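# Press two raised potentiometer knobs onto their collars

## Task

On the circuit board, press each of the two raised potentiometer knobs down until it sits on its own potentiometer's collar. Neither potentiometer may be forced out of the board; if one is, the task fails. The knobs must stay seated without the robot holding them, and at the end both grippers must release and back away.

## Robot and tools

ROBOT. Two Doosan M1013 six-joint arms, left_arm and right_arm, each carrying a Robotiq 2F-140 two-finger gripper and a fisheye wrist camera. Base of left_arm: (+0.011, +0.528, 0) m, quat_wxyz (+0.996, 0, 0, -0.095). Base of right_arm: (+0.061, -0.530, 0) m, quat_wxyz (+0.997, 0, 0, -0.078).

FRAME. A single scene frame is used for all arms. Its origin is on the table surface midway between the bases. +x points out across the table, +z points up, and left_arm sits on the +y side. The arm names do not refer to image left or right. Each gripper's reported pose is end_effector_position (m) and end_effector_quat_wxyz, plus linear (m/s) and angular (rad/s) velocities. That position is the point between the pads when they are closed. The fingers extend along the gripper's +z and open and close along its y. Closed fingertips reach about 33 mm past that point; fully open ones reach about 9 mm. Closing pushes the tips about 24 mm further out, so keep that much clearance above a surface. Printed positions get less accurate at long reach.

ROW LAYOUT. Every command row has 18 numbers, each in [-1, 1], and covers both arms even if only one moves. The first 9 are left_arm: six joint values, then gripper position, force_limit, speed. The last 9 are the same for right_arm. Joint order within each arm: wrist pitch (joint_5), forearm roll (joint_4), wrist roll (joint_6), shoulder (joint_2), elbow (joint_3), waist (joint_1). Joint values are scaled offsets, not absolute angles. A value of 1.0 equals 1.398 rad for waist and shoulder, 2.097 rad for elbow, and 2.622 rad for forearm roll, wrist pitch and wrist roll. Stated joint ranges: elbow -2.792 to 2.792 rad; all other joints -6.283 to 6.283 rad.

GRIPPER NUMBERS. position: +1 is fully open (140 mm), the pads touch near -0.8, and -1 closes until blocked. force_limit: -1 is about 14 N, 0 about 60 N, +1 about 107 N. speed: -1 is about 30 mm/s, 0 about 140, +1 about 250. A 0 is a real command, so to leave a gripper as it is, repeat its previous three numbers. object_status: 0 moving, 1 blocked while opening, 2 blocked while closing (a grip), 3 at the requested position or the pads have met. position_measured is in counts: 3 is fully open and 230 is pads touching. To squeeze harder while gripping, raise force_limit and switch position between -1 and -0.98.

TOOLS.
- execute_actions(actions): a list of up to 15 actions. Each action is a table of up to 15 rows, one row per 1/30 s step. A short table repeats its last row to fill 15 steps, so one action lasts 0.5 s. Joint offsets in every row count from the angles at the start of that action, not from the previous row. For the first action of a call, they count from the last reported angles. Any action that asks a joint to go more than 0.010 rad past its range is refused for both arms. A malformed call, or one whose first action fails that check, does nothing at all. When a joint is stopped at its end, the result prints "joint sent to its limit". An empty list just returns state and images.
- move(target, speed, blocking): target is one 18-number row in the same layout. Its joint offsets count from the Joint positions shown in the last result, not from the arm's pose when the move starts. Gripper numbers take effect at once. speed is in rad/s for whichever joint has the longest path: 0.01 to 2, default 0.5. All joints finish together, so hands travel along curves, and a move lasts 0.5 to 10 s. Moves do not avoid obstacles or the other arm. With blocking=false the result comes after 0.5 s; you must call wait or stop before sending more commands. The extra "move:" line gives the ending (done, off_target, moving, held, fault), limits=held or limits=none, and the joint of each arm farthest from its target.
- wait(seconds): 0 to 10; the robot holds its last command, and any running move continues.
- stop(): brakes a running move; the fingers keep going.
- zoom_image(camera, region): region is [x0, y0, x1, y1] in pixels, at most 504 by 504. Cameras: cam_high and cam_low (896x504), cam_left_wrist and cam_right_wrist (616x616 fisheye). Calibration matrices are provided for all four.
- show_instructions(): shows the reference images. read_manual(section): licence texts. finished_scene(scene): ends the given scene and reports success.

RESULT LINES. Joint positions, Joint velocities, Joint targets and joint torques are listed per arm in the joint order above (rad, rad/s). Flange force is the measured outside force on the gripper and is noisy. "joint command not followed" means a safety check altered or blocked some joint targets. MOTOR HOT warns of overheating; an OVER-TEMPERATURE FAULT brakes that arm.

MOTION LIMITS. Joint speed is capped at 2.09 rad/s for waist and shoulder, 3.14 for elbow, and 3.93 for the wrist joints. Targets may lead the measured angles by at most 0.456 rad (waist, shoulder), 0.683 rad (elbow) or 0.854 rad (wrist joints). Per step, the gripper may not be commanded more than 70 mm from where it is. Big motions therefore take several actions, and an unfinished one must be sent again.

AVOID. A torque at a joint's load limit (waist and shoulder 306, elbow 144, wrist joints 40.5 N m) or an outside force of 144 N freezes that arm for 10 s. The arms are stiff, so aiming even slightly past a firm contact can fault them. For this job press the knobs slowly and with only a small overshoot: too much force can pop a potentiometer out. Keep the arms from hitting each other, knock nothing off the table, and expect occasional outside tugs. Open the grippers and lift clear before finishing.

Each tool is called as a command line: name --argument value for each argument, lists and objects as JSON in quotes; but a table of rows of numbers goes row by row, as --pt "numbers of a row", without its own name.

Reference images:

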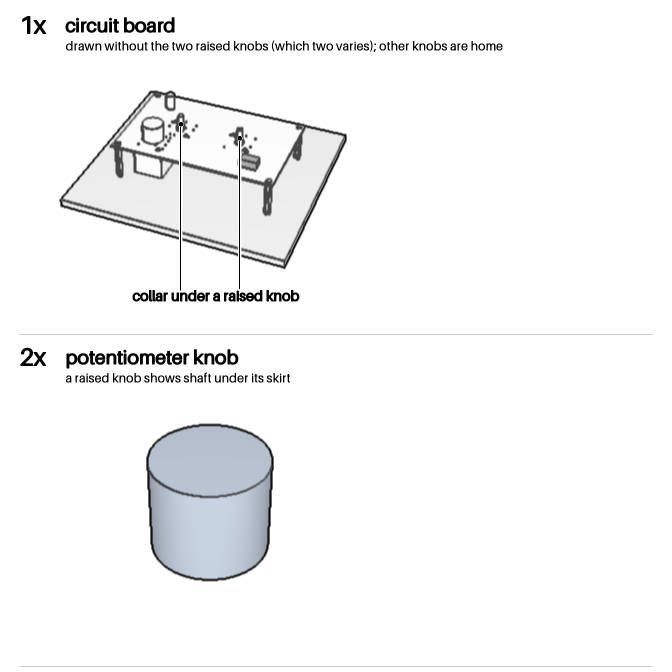

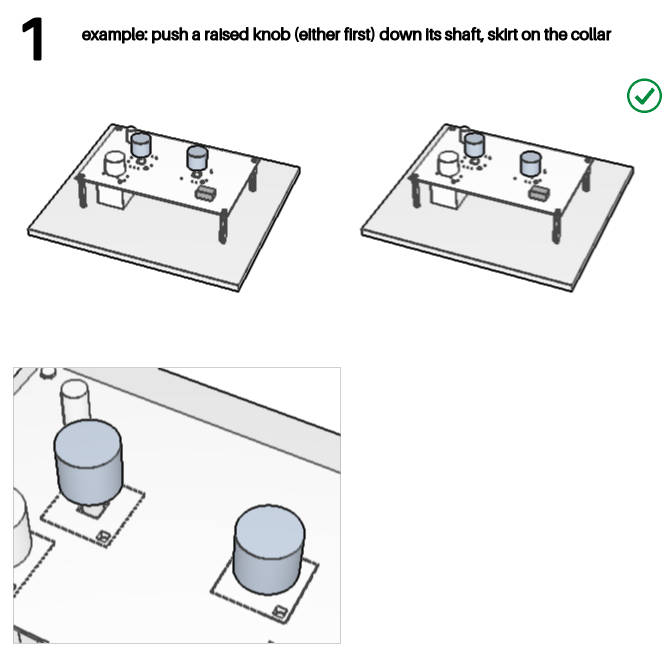

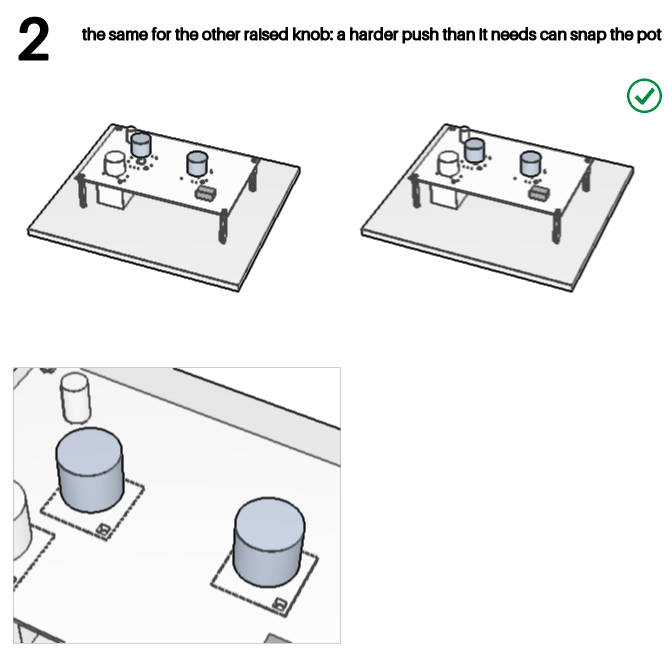

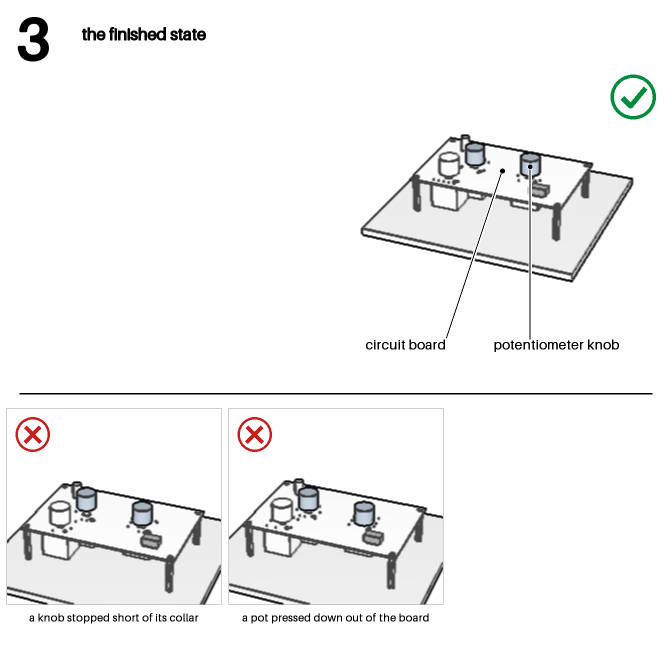

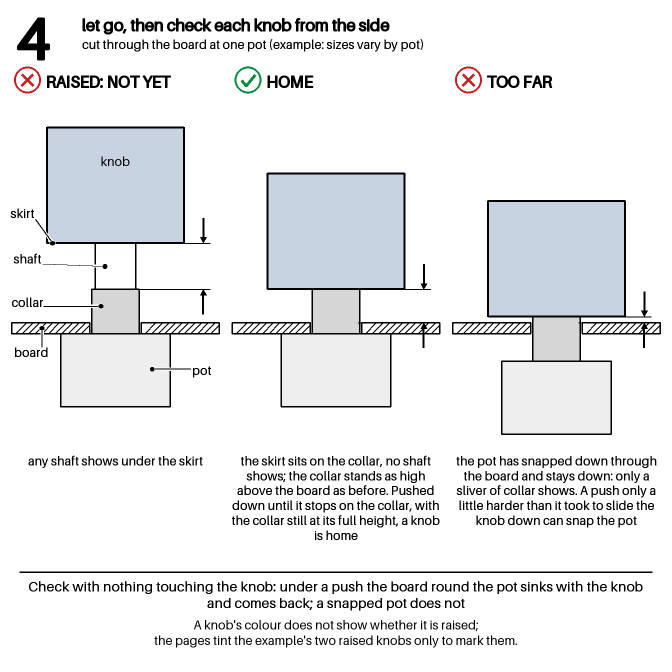

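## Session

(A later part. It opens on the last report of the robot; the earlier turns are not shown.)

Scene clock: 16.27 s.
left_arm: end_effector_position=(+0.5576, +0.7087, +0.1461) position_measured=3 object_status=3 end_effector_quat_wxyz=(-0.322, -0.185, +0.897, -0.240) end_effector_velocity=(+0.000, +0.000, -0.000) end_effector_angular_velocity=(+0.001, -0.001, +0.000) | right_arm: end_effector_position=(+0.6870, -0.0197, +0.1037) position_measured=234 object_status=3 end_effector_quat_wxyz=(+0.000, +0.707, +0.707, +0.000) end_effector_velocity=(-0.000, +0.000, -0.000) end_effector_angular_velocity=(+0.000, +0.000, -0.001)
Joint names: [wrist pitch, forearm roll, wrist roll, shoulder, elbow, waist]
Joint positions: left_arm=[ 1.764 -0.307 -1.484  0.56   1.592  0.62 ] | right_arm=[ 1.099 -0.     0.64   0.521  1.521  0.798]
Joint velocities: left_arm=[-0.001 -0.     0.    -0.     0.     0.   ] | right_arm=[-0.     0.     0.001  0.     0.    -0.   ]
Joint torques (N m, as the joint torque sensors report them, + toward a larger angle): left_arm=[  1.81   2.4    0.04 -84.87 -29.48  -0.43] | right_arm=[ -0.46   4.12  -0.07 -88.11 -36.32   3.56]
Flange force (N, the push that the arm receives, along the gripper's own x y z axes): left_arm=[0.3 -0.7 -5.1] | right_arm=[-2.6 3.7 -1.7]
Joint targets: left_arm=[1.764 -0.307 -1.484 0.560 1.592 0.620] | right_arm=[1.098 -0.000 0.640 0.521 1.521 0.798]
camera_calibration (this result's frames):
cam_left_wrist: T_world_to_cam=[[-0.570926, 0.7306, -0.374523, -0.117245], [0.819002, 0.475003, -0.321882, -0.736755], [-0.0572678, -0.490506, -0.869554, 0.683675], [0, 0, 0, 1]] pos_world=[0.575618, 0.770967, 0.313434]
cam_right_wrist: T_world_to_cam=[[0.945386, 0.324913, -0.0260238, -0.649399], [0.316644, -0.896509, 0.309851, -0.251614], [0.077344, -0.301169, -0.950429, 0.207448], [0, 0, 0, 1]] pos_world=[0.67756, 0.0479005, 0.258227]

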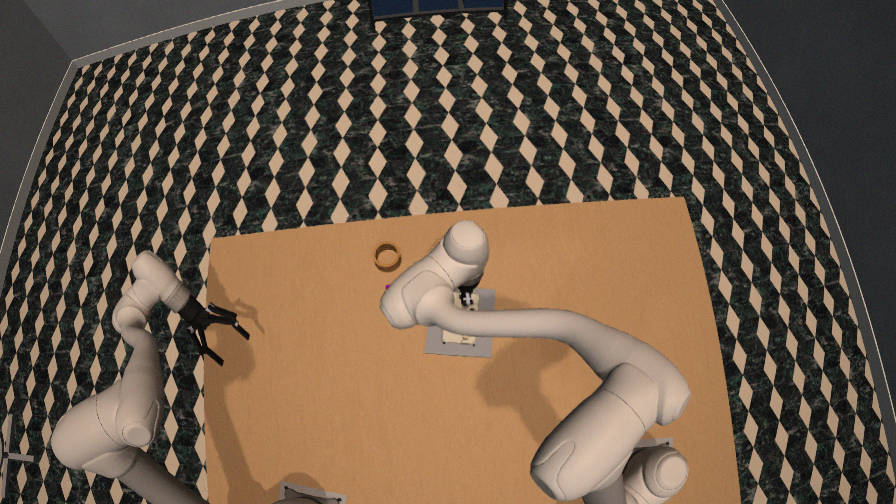

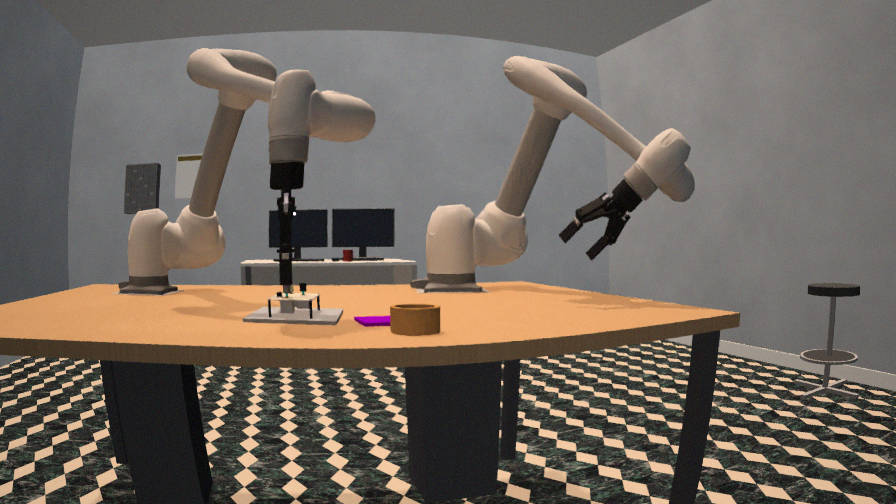

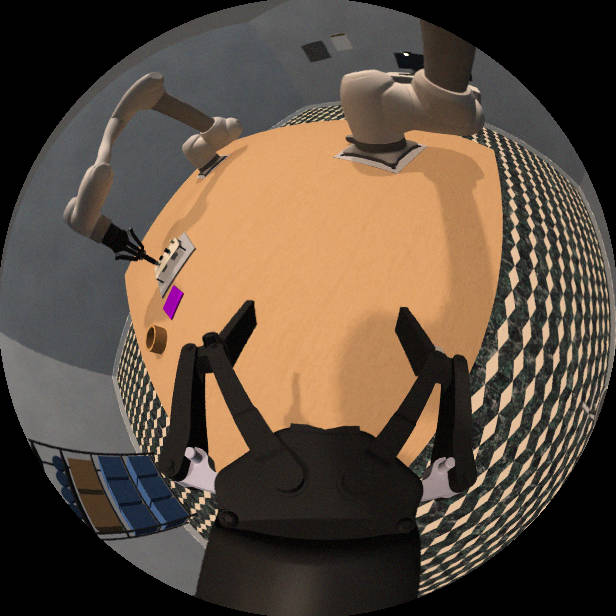

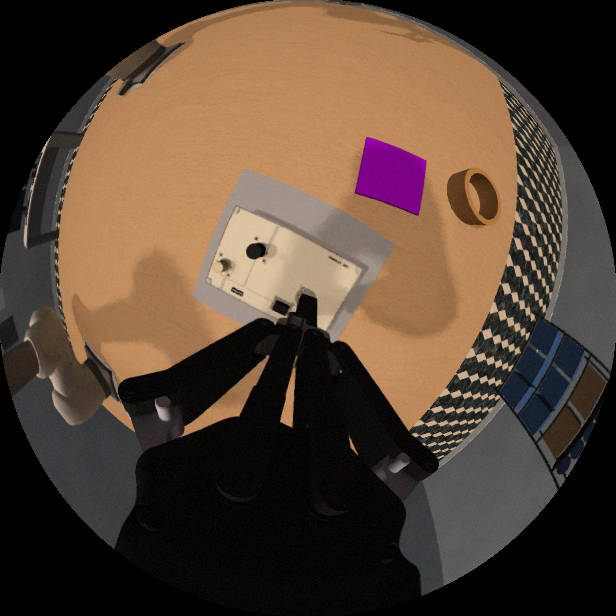

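move --target '[0,0,0,0,0,0,1,0,0, -0.000593,0,0,0.000522,0.000393,0,-1,0.5,1]' --speed 0.01

wait --seconds 0

zoom_image --camera "cam_low" --region '[260, 260, 330, 310]'

Scene clock: 17.07 s.
left_arm: end_effector_position=(+0.5576, +0.7087, +0.1461) position_measured=3 object_status=3 end_effector_quat_wxyz=(-0.322, -0.185, +0.897, -0.240) end_effector_velocity=(-0.000, +0.000, -0.001) end_effector_angular_velocity=(-0.000, +0.000, +0.001) | right_arm: end_effector_position=(+0.6870, -0.0197, +0.1028) position_measured=234 object_status=3 end_effector_quat_wxyz=(+0.000, +0.707, +0.707, +0.000) end_effector_velocity=(-0.000, +0.001, -0.000) end_effector_angular_velocity=(+0.002, -0.000, -0.000)
Joint names: [wrist pitch, forearm roll, wrist roll, shoulder, elbow, waist]
Joint positions: left_arm=[ 1.764 -0.307 -1.484  0.56   1.592  0.62 ] | right_arm=[ 1.097 -0.     0.64   0.522  1.522  0.798]
Joint velocities: left_arm=[-0.001  0.     0.     0.     0.001  0.001] | right_arm=[-0.002  0.002 -0.     0.     0.    -0.   ]
Joint torques (N m, as the joint torque sensors report them, + toward a larger angle): left_arm=[  1.72   2.37  -0.07 -84.71 -29.38  -0.8 ] | right_arm=[ -0.02   4.12   0.1  -87.44 -33.9    3.36]
Flange force (N, the push that the arm receives, along the gripper's own x y z axes): left_arm=[0.6 -0.1 -5.6] | right_arm=[0.1 6.9 -3.6]
Joint targets: left_arm=[1.764 -0.307 -1.484 0.560 1.592 0.620] | right_arm=[1.097 -0.000 0.640 0.522 1.522 0.798]
move: done; limits=none; left_arm: farthest joint: the waist, 0.000 radians from its target (0.000 radians at the start); right_arm: farthest joint: the waist, 0.000 radians from its target (0.000 radians at the start)
camera_calibration (this result's frames):
cam_left_wrist: T_world_to_cam=[[-0.570926, 0.7306, -0.374522, -0.117245], [0.819002, 0.475003, -0.321882, -0.736755], [-0.057268, -0.490505, -0.869554, 0.683675], [0, 0, 0, 1]] pos_world=[0.575618, 0.770967, 0.313434]
cam_right_wrist: T_world_to_cam=[[0.945386, 0.324913, -0.0260096, -0.649428], [0.31664, -0.896512, 0.309847, -0.251307], [0.0773553, -0.301161, -0.950431, 0.20651], [0, 0, 0, 1]] pos_world=[0.67756, 0.0479001, 0.257249]

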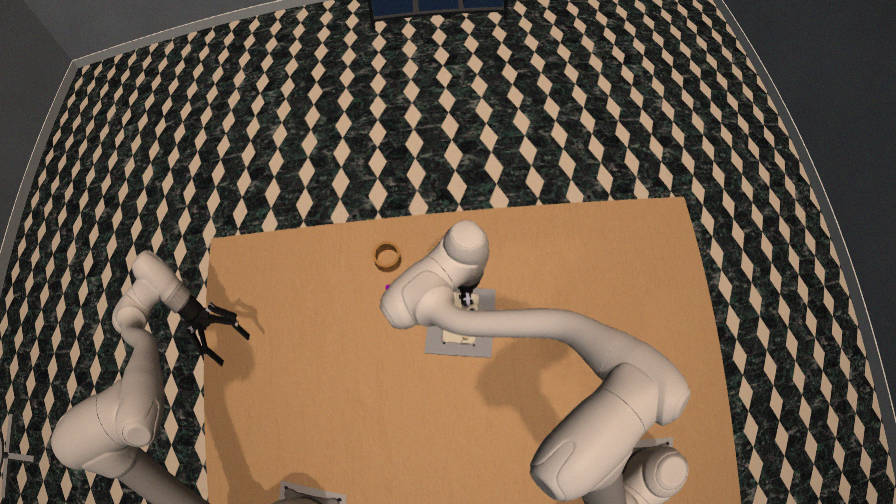

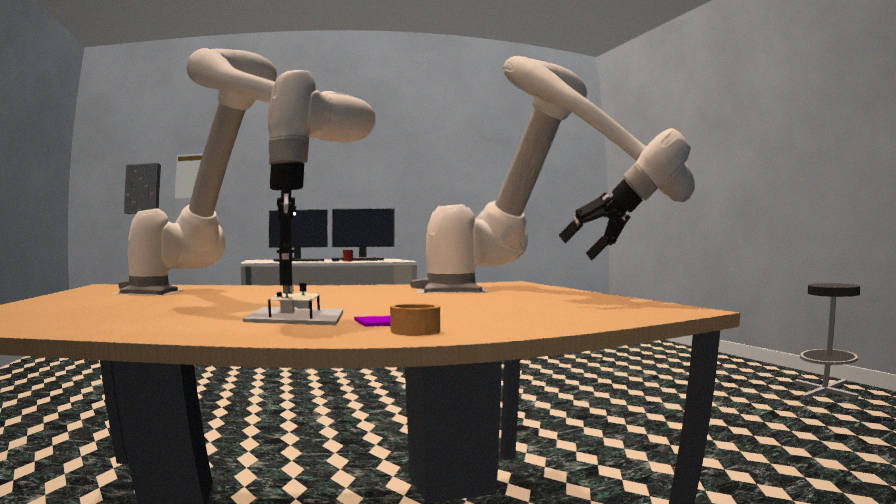

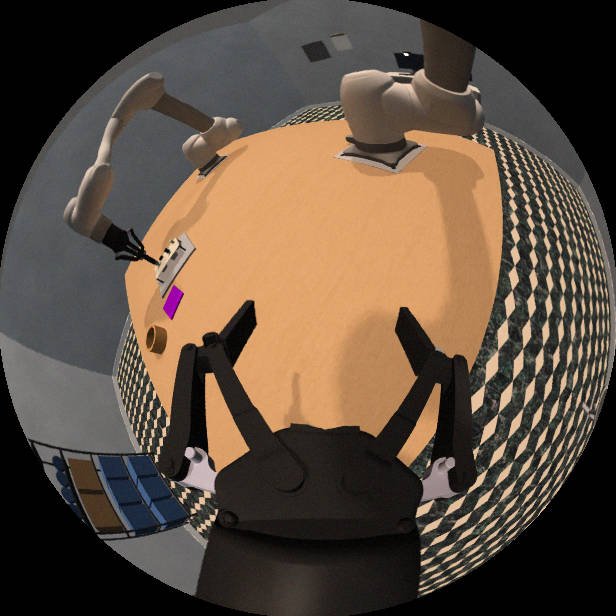

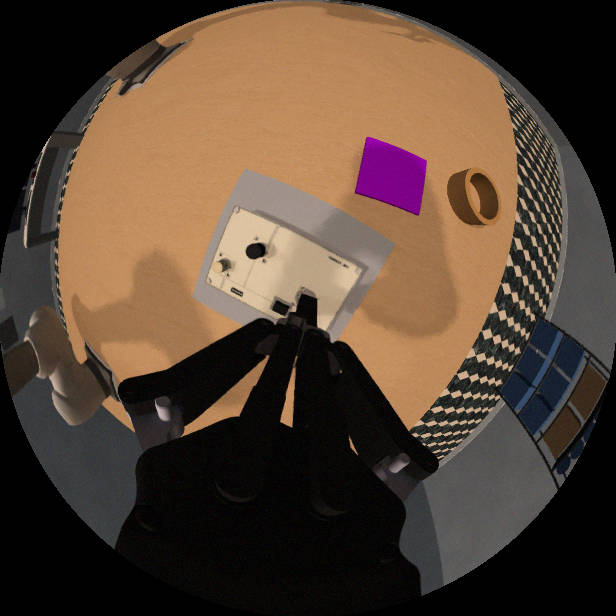

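Scene clock: 17.07 s.
left_arm: end_effector_position=(+0.5576, +0.7087, +0.1461) position_measured=3 object_status=3 end_effector_quat_wxyz=(-0.322, -0.185, +0.897, -0.240) end_effector_velocity=(-0.000, +0.000, -0.001) end_effector_angular_velocity=(-0.000, +0.000, +0.001) | right_arm: end_effector_position=(+0.6870, -0.0197, +0.1028) position_measured=234 object_status=3 end_effector_quat_wxyz=(+0.000, +0.707, +0.707, +0.000) end_effector_velocity=(-0.000, +0.001, -0.000) end_effector_angular_velocity=(+0.002, -0.000, -0.000)
Joint names: [wrist pitch, forearm roll, wrist roll, shoulder, elbow, waist]
Joint positions: left_arm=[ 1.764 -0.307 -1.484  0.56   1.592  0.62 ] | right_arm=[ 1.097 -0.     0.64   0.522  1.522  0.798]
Joint velocities: left_arm=[-0.001  0.     0.     0.     0.001  0.001] | right_arm=[-0.002  0.002 -0.     0.     0.    -0.   ]
Joint torques (N m, as the joint torque sensors report them, + toward a larger angle): left_arm=[  1.72   2.37  -0.07 -84.71 -29.38  -0.8 ] | right_arm=[ -0.02   4.12   0.1  -87.44 -33.9    3.36]
Flange force (N, the push that the arm receives, along the gripper's own x y z axes): left_arm=[0.6 -0.1 -5.6] | right_arm=[0.1 6.9 -3.6]
Joint targets: left_arm=[1.764 -0.307 -1.484 0.560 1.592 0.620] | right_arm=[1.097 -0.000 0.640 0.522 1.522 0.798]
camera_calibration (this result's frames):
cam_left_wrist: T_world_to_cam=[[-0.570926, 0.7306, -0.374522, -0.117245], [0.819002, 0.475003, -0.321882, -0.736755], [-0.057268, -0.490505, -0.869554, 0.683675], [0, 0, 0, 1]] pos_world=[0.575618, 0.770967, 0.313434]
cam_right_wrist: T_world_to_cam=[[0.945386, 0.324913, -0.0260096, -0.649428], [0.31664, -0.896512, 0.309847, -0.251307], [0.0773553, -0.301161, -0.950431, 0.20651], [0, 0, 0, 1]] pos_world=[0.67756, 0.0479001, 0.257249]

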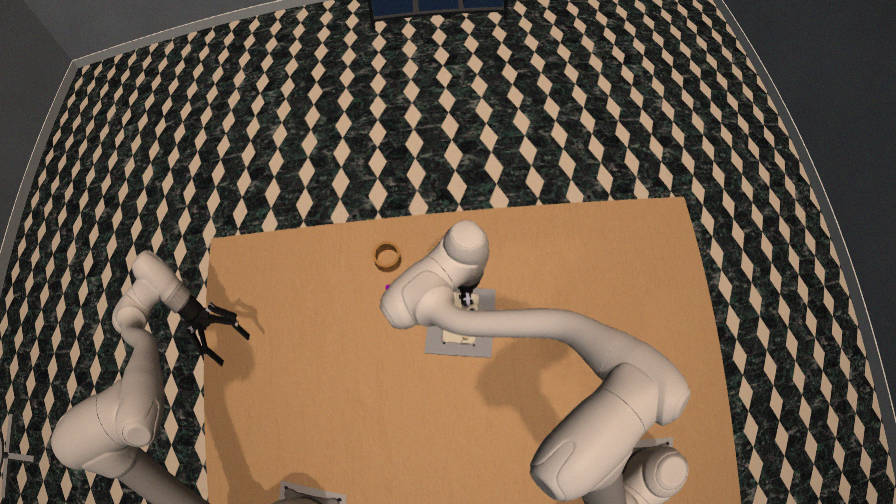

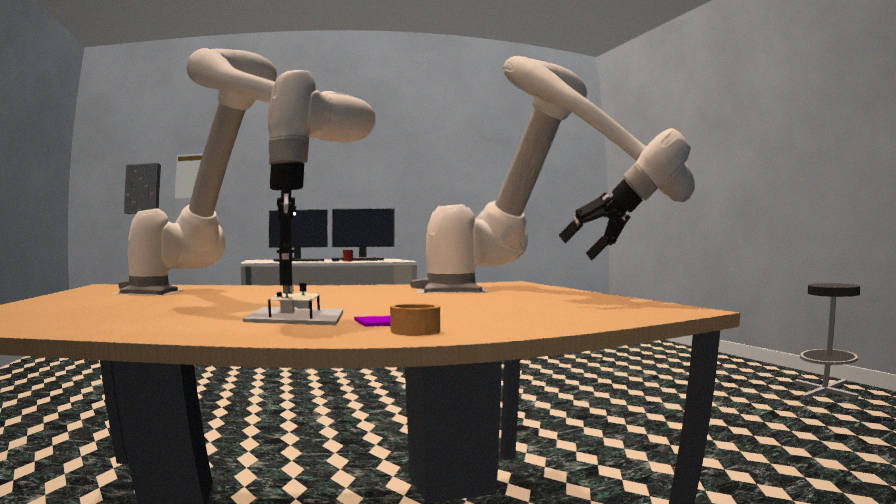

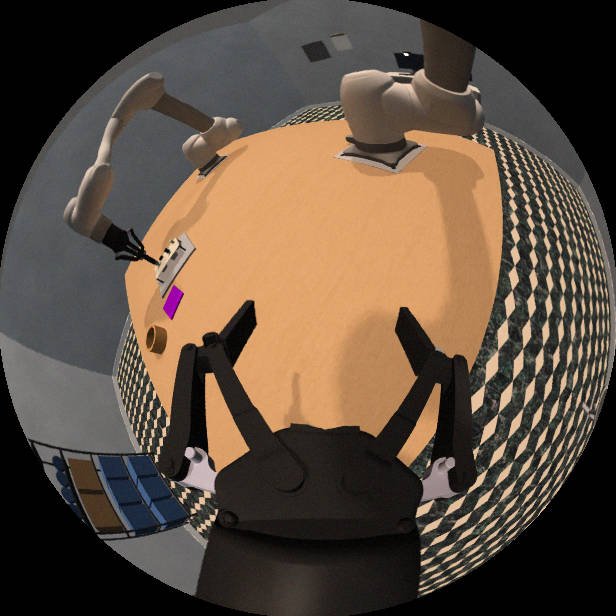

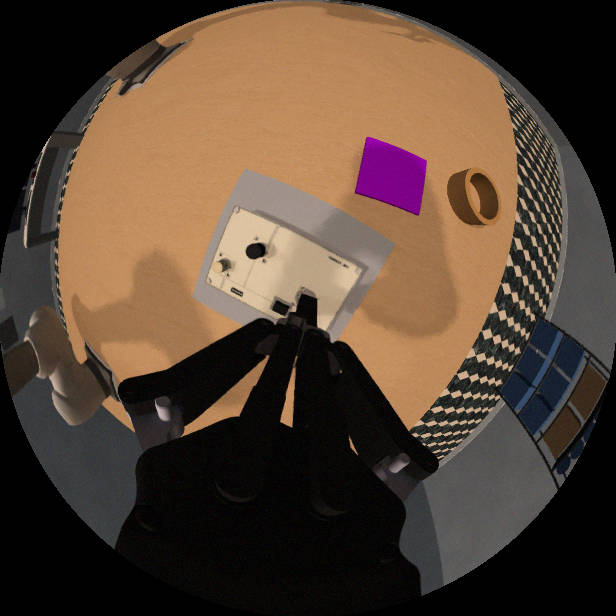

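Region (260, 260, 330, 310) of cam_low's 896x504 image, scaled by 7.200, with more detail than that image has; it fills the top 360 rows of this view, and the rest is white.

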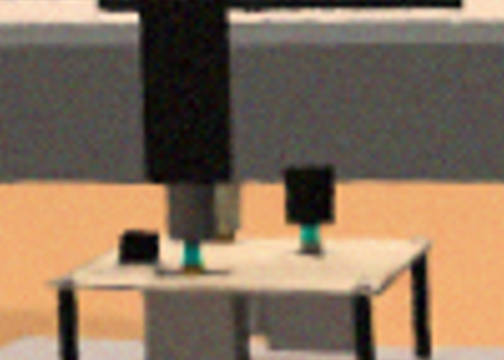

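move --target '[0,0,0,0,0,0,1,0,0, -0.000593,0,0,0.000522,0.000393,0,-1,0.5,1]' --speed 0.01

zoom_image --camera "cam_low" --region '[260, 260, 330, 310]'

Scene clock: 18.03 s.
left_arm: end_effector_position=(+0.5576, +0.7087, +0.1461) position_measured=3 object_status=3 end_effector_quat_wxyz=(-0.322, -0.185, +0.897, -0.240) end_effector_velocity=(-0.001, -0.001, -0.001) end_effector_angular_velocity=(-0.001, +0.002, -0.000) | right_arm: end_effector_position=(+0.6870, -0.0197, +0.1018) position_measured=234 object_status=3 end_effector_quat_wxyz=(+0.000, +0.707, +0.707, +0.000) end_effector_velocity=(-0.000, +0.000, -0.000) end_effector_angular_velocity=(+0.000, +0.000, -0.000)
Joint names: [wrist pitch, forearm roll, wrist roll, shoulder, elbow, waist]
Joint positions: left_arm=[ 1.764 -0.307 -1.484  0.56   1.592  0.62 ] | right_arm=[ 1.095 -0.     0.64   0.523  1.523  0.798]
Joint velocities: left_arm=[-0.     0.     0.     0.     0.002 -0.   ] | right_arm=[ 0.     0.001 -0.     0.     0.    -0.   ]
Joint torques (N m, as the joint torque sensors report them, + toward a larger angle): left_arm=[  1.84   2.3    0.03 -84.25 -30.09  -0.8 ] | right_arm=[ -0.46   4.05  -0.39 -84.57 -33.84   3.13]
Flange force (N, the push that the arm receives, along the gripper's own x y z axes): left_arm=[1.8 0.0 -3.7] | right_arm=[-1.5 3.5 -6.5]
Joint targets: left_arm=[1.764 -0.307 -1.484 0.560 1.592 0.620] | right_arm=[1.095 -0.000 0.640 0.523 1.523 0.798]
move: done; limits=none; left_arm: farthest joint: the waist, 0.000 radians from its target (0.000 radians at the start); right_arm: farthest joint: the waist, 0.000 radians from its target (0.000 radians at the start)
camera_calibration (this result's frames):
cam_left_wrist: T_world_to_cam=[[-0.570926, 0.7306, -0.374522, -0.117245], [0.819002, 0.475003, -0.321882, -0.736755], [-0.057268, -0.490505, -0.869554, 0.683675], [0, 0, 0, 1]] pos_world=[0.575618, 0.770967, 0.313434]
cam_right_wrist: T_world_to_cam=[[0.945387, 0.324913, -0.025996, -0.649455], [0.316637, -0.896515, 0.309843, -0.251001], [0.077366, -0.301152, -0.950432, 0.205573], [0, 0, 0, 1]] pos_world=[0.677558, 0.0478989, 0.25627]

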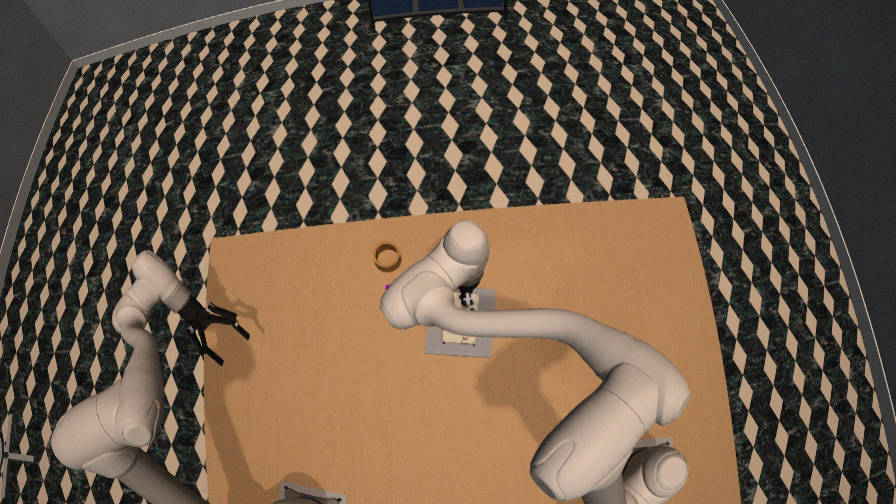

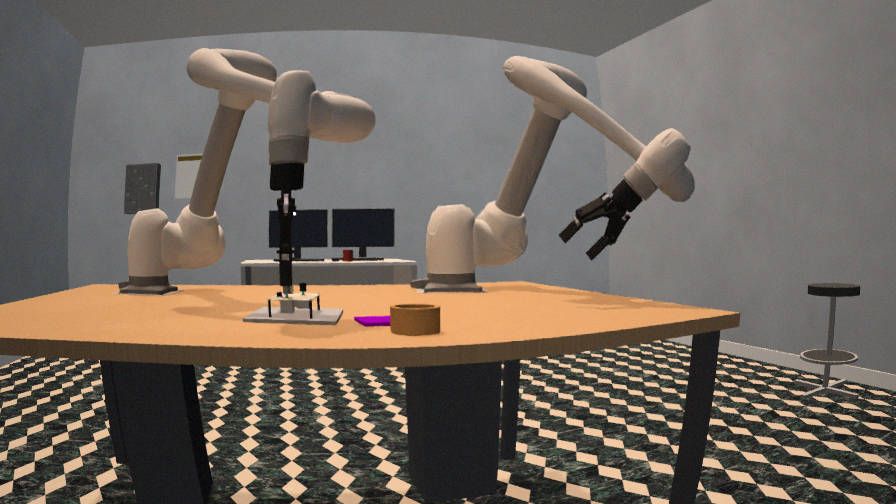

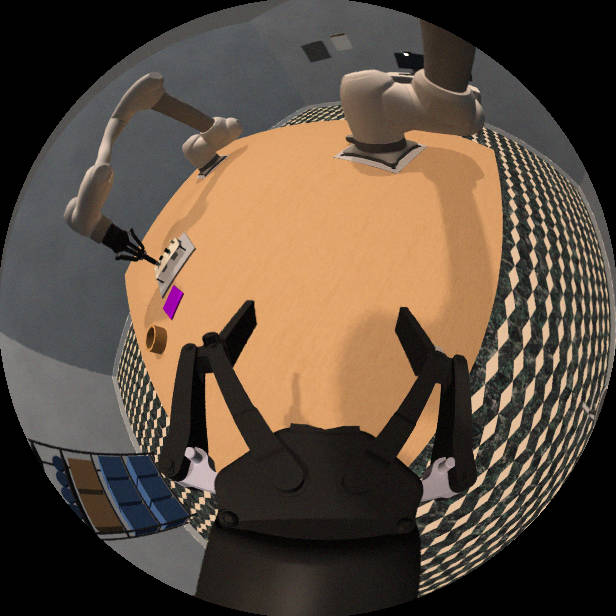

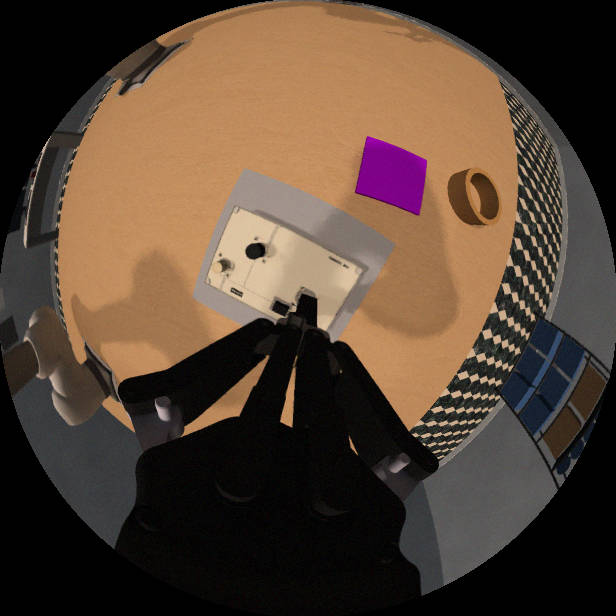

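Region (260, 260, 330, 310) of cam_low's 896x504 image, scaled by 7.200, with more detail than that image has; it fills the top 360 rows of this view, and the rest is white.

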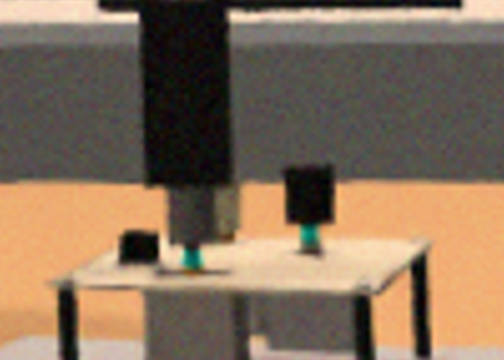

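move --target '[0,0,0,0,0,0,1,0,0, -0.000593,0,0,0.000522,0.000393,0,-1,0.5,1]' --speed 0.01

zoom_image --camera "cam_low" --region '[260, 260, 330, 310]'

Scene clock: 19.03 s.
left_arm: end_effector_position=(+0.5576, +0.7087, +0.1461) position_measured=3 object_status=3 end_effector_quat_wxyz=(-0.322, -0.185, +0.897, -0.240) end_effector_velocity=(-0.000, +0.000, -0.000) end_effector_angular_velocity=(+0.000, +0.000, +0.001) | right_arm: end_effector_position=(+0.6870, -0.0197, +0.1008) position_measured=234 object_status=3 end_effector_quat_wxyz=(+0.000, +0.707, +0.707, +0.000) end_effector_velocity=(-0.000, +0.000, -0.000) end_effector_angular_velocity=(+0.000, +0.001, -0.000)
Joint names: [wrist pitch, forearm roll, wrist roll, shoulder, elbow, waist]
Joint positions: left_arm=[ 1.764 -0.307 -1.484  0.56   1.592  0.62 ] | right_arm=[ 1.094 -0.     0.64   0.523  1.523  0.798]
Joint velocities: left_arm=[-0.     0.    -0.     0.     0.     0.001] | right_arm=[ 0.     0.001 -0.     0.     0.    -0.   ]
Joint torques (N m, as the joint torque sensors report them, + toward a larger angle): left_arm=[  1.81   2.42   0.02 -84.24 -29.91   0.22] | right_arm=[ -0.72   4.07  -0.01 -84.2  -32.23   3.63]
Flange force (N, the push that the arm receives, along the gripper's own x y z axes): left_arm=[1.8 -1.3 -3.7] | right_arm=[-0.3 6.7 -8.4]
Joint targets: left_arm=[1.764 -0.307 -1.484 0.560 1.592 0.620] | right_arm=[1.094 -0.000 0.640 0.523 1.523 0.798]
move: done; limits=none; left_arm: farthest joint: the waist, 0.000 radians from its target (0.000 radians at the start); right_arm: farthest joint: the waist, 0.000 radians from its target (0.000 radians at the start)
camera_calibration (this result's frames):
cam_left_wrist: T_world_to_cam=[[-0.570926, 0.7306, -0.374522, -0.117245], [0.819002, 0.475003, -0.321882, -0.736755], [-0.057268, -0.490505, -0.869554, 0.683675], [0, 0, 0, 1]] pos_world=[0.575618, 0.770967, 0.313434]
cam_right_wrist: T_world_to_cam=[[0.945387, 0.324913, -0.0259822, -0.649481], [0.316633, -0.896517, 0.309839, -0.250695], [0.0773772, -0.301144, -0.950434, 0.204635], [0, 0, 0, 1]] pos_world=[0.677555, 0.047897, 0.255292]

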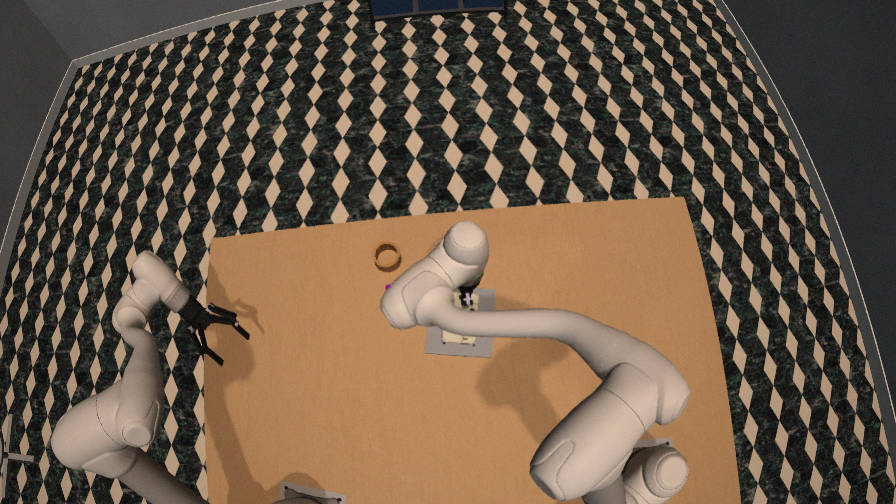

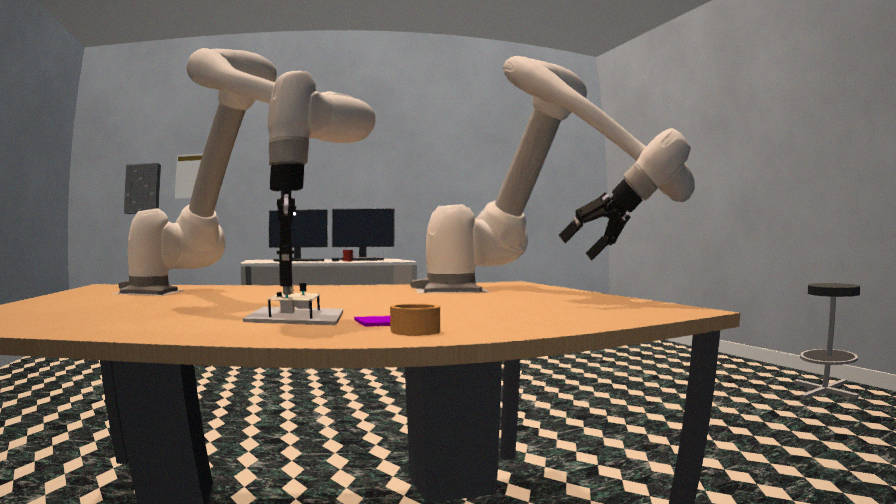

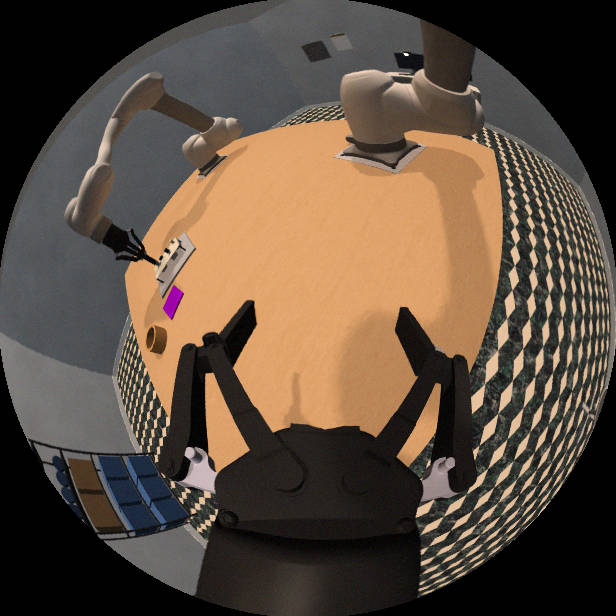

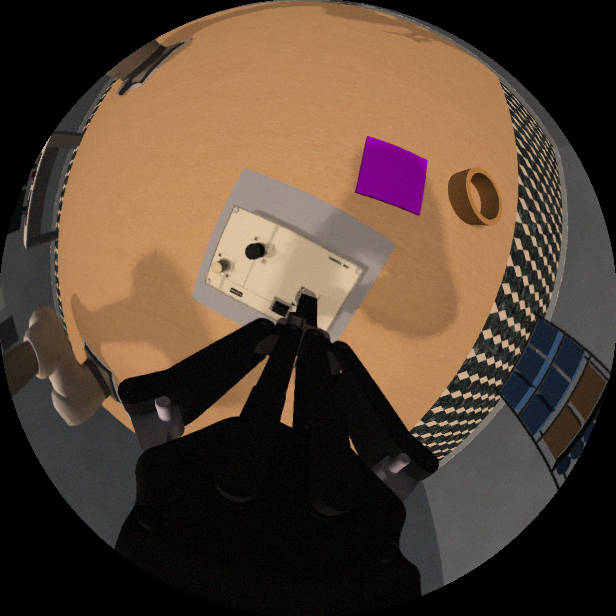

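Region (260, 260, 330, 310) of cam_low's 896x504 image, scaled by 7.200, with more detail than that image has; it fills the top 360 rows of this view, and the rest is white.

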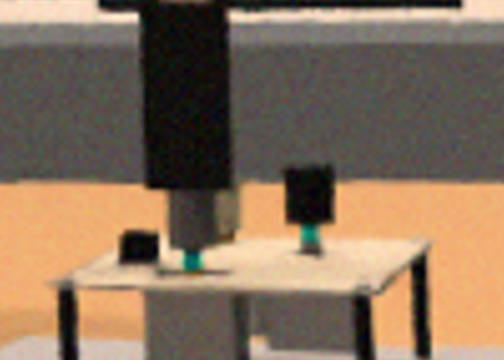

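move --target '[0,0,0,0,0,0,1,0,0, -0.000593,0,0,0.000522,0.000393,0,-1,0.5,1]' --speed 0.01

zoom_image --camera "cam_low" --region '[260, 260, 330, 310]'

zoom_image --camera "cam_right_wrist" --region '[260, 250, 360, 350]'

Scene clock: 20.10 s.
left_arm: end_effector_position=(+0.5576, +0.7087, +0.1461) position_measured=3 object_status=3 end_effector_quat_wxyz=(-0.322, -0.185, +0.897, -0.240) end_effector_velocity=(+0.000, -0.000, +0.000) end_effector_angular_velocity=(+0.001, -0.002, +0.000) | right_arm: end_effector_position=(+0.6870, -0.0197, +0.0998) position_measured=234 object_status=3 end_effector_quat_wxyz=(+0.000, +0.707, +0.707, +0.000) end_effector_velocity=(-0.000, +0.000, -0.000) end_effector_angular_velocity=(+0.001, +0.001, -0.003)
Joint names: [wrist pitch, forearm roll, wrist roll, shoulder, elbow, waist]
Joint positions: left_arm=[ 1.764 -0.307 -1.484  0.56   1.592  0.62 ] | right_arm=[ 1.092 -0.     0.64   0.524  1.524  0.798]
Joint velocities: left_arm=[-0.001 -0.    -0.    -0.001 -0.    -0.   ] | right_arm=[-0.     0.001  0.002  0.     0.     0.   ]
Joint torques (N m, as the joint torque sensors report them, + toward a larger angle): left_arm=[  1.68   2.4   -0.05 -84.19 -29.43  -0.16] | right_arm=[ -0.44   4.18   0.12 -82.49 -31.14   3.62]
Flange force (N, the push that the arm receives, along the gripper's own x y z axes): left_arm=[1.5 -1.1 -5.1] | right_arm=[-0.5 6.7 -10.2]
Joint targets: left_arm=[1.764 -0.307 -1.484 0.560 1.592 0.620] | right_arm=[1.092 -0.000 0.640 0.524 1.524 0.798]
move: done; limits=none; left_arm: farthest joint: the waist, 0.000 radians from its target (0.000 radians at the start); right_arm: farthest joint: the waist, 0.000 radians from its target (0.000 radians at the start)
camera_calibration (this result's frames):
cam_left_wrist: T_world_to_cam=[[-0.570926, 0.7306, -0.374523, -0.117245], [0.819002, 0.475003, -0.321882, -0.736755], [-0.057268, -0.490506, -0.869554, 0.683675], [0, 0, 0, 1]] pos_world=[0.575618, 0.770967, 0.313434]
cam_right_wrist: T_world_to_cam=[[0.945387, 0.324913, -0.0259795, -0.649502], [0.316632, -0.896518, 0.309838, -0.250391], [0.0773794, -0.301143, -0.950434, 0.203696], [0, 0, 0, 1]] pos_world=[0.67755, 0.0478933, 0.254306]

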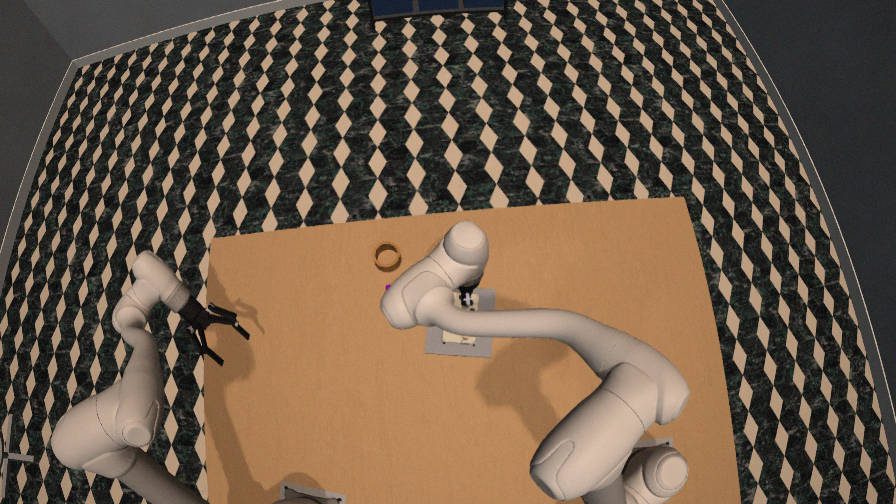

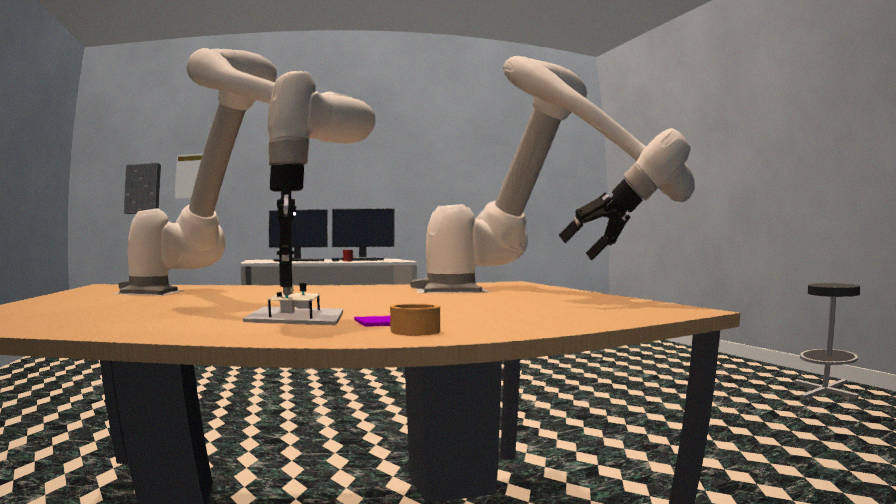

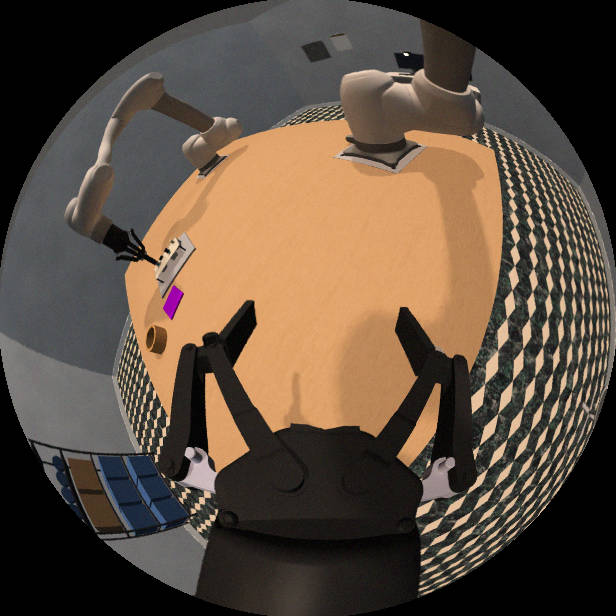

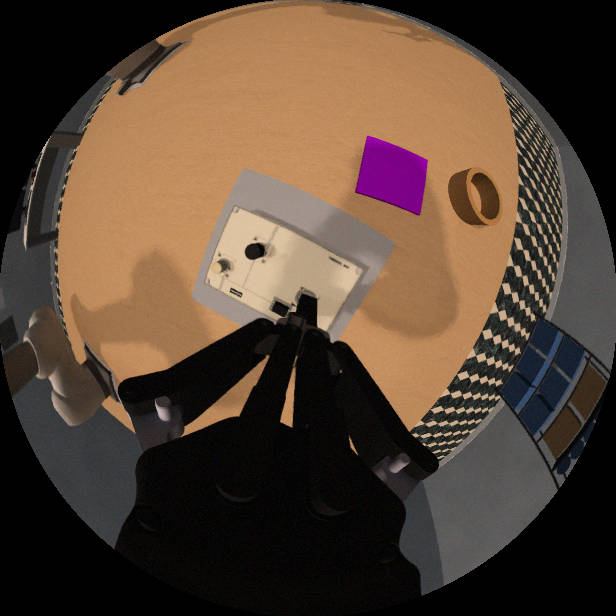

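Region (260, 260, 330, 310) of cam_low's 896x504 image, scaled by 7.200, with more detail than that image has; it fills the top 360 rows of this view, and the rest is white.

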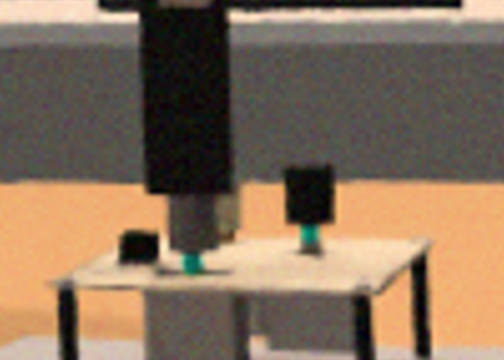

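Region (260, 250, 360, 350) of cam_right_wrist's 616x616 image, scaled by 5.040, with more detail than that image has.

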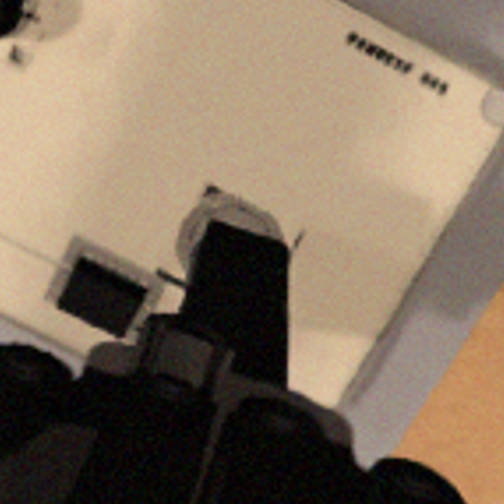

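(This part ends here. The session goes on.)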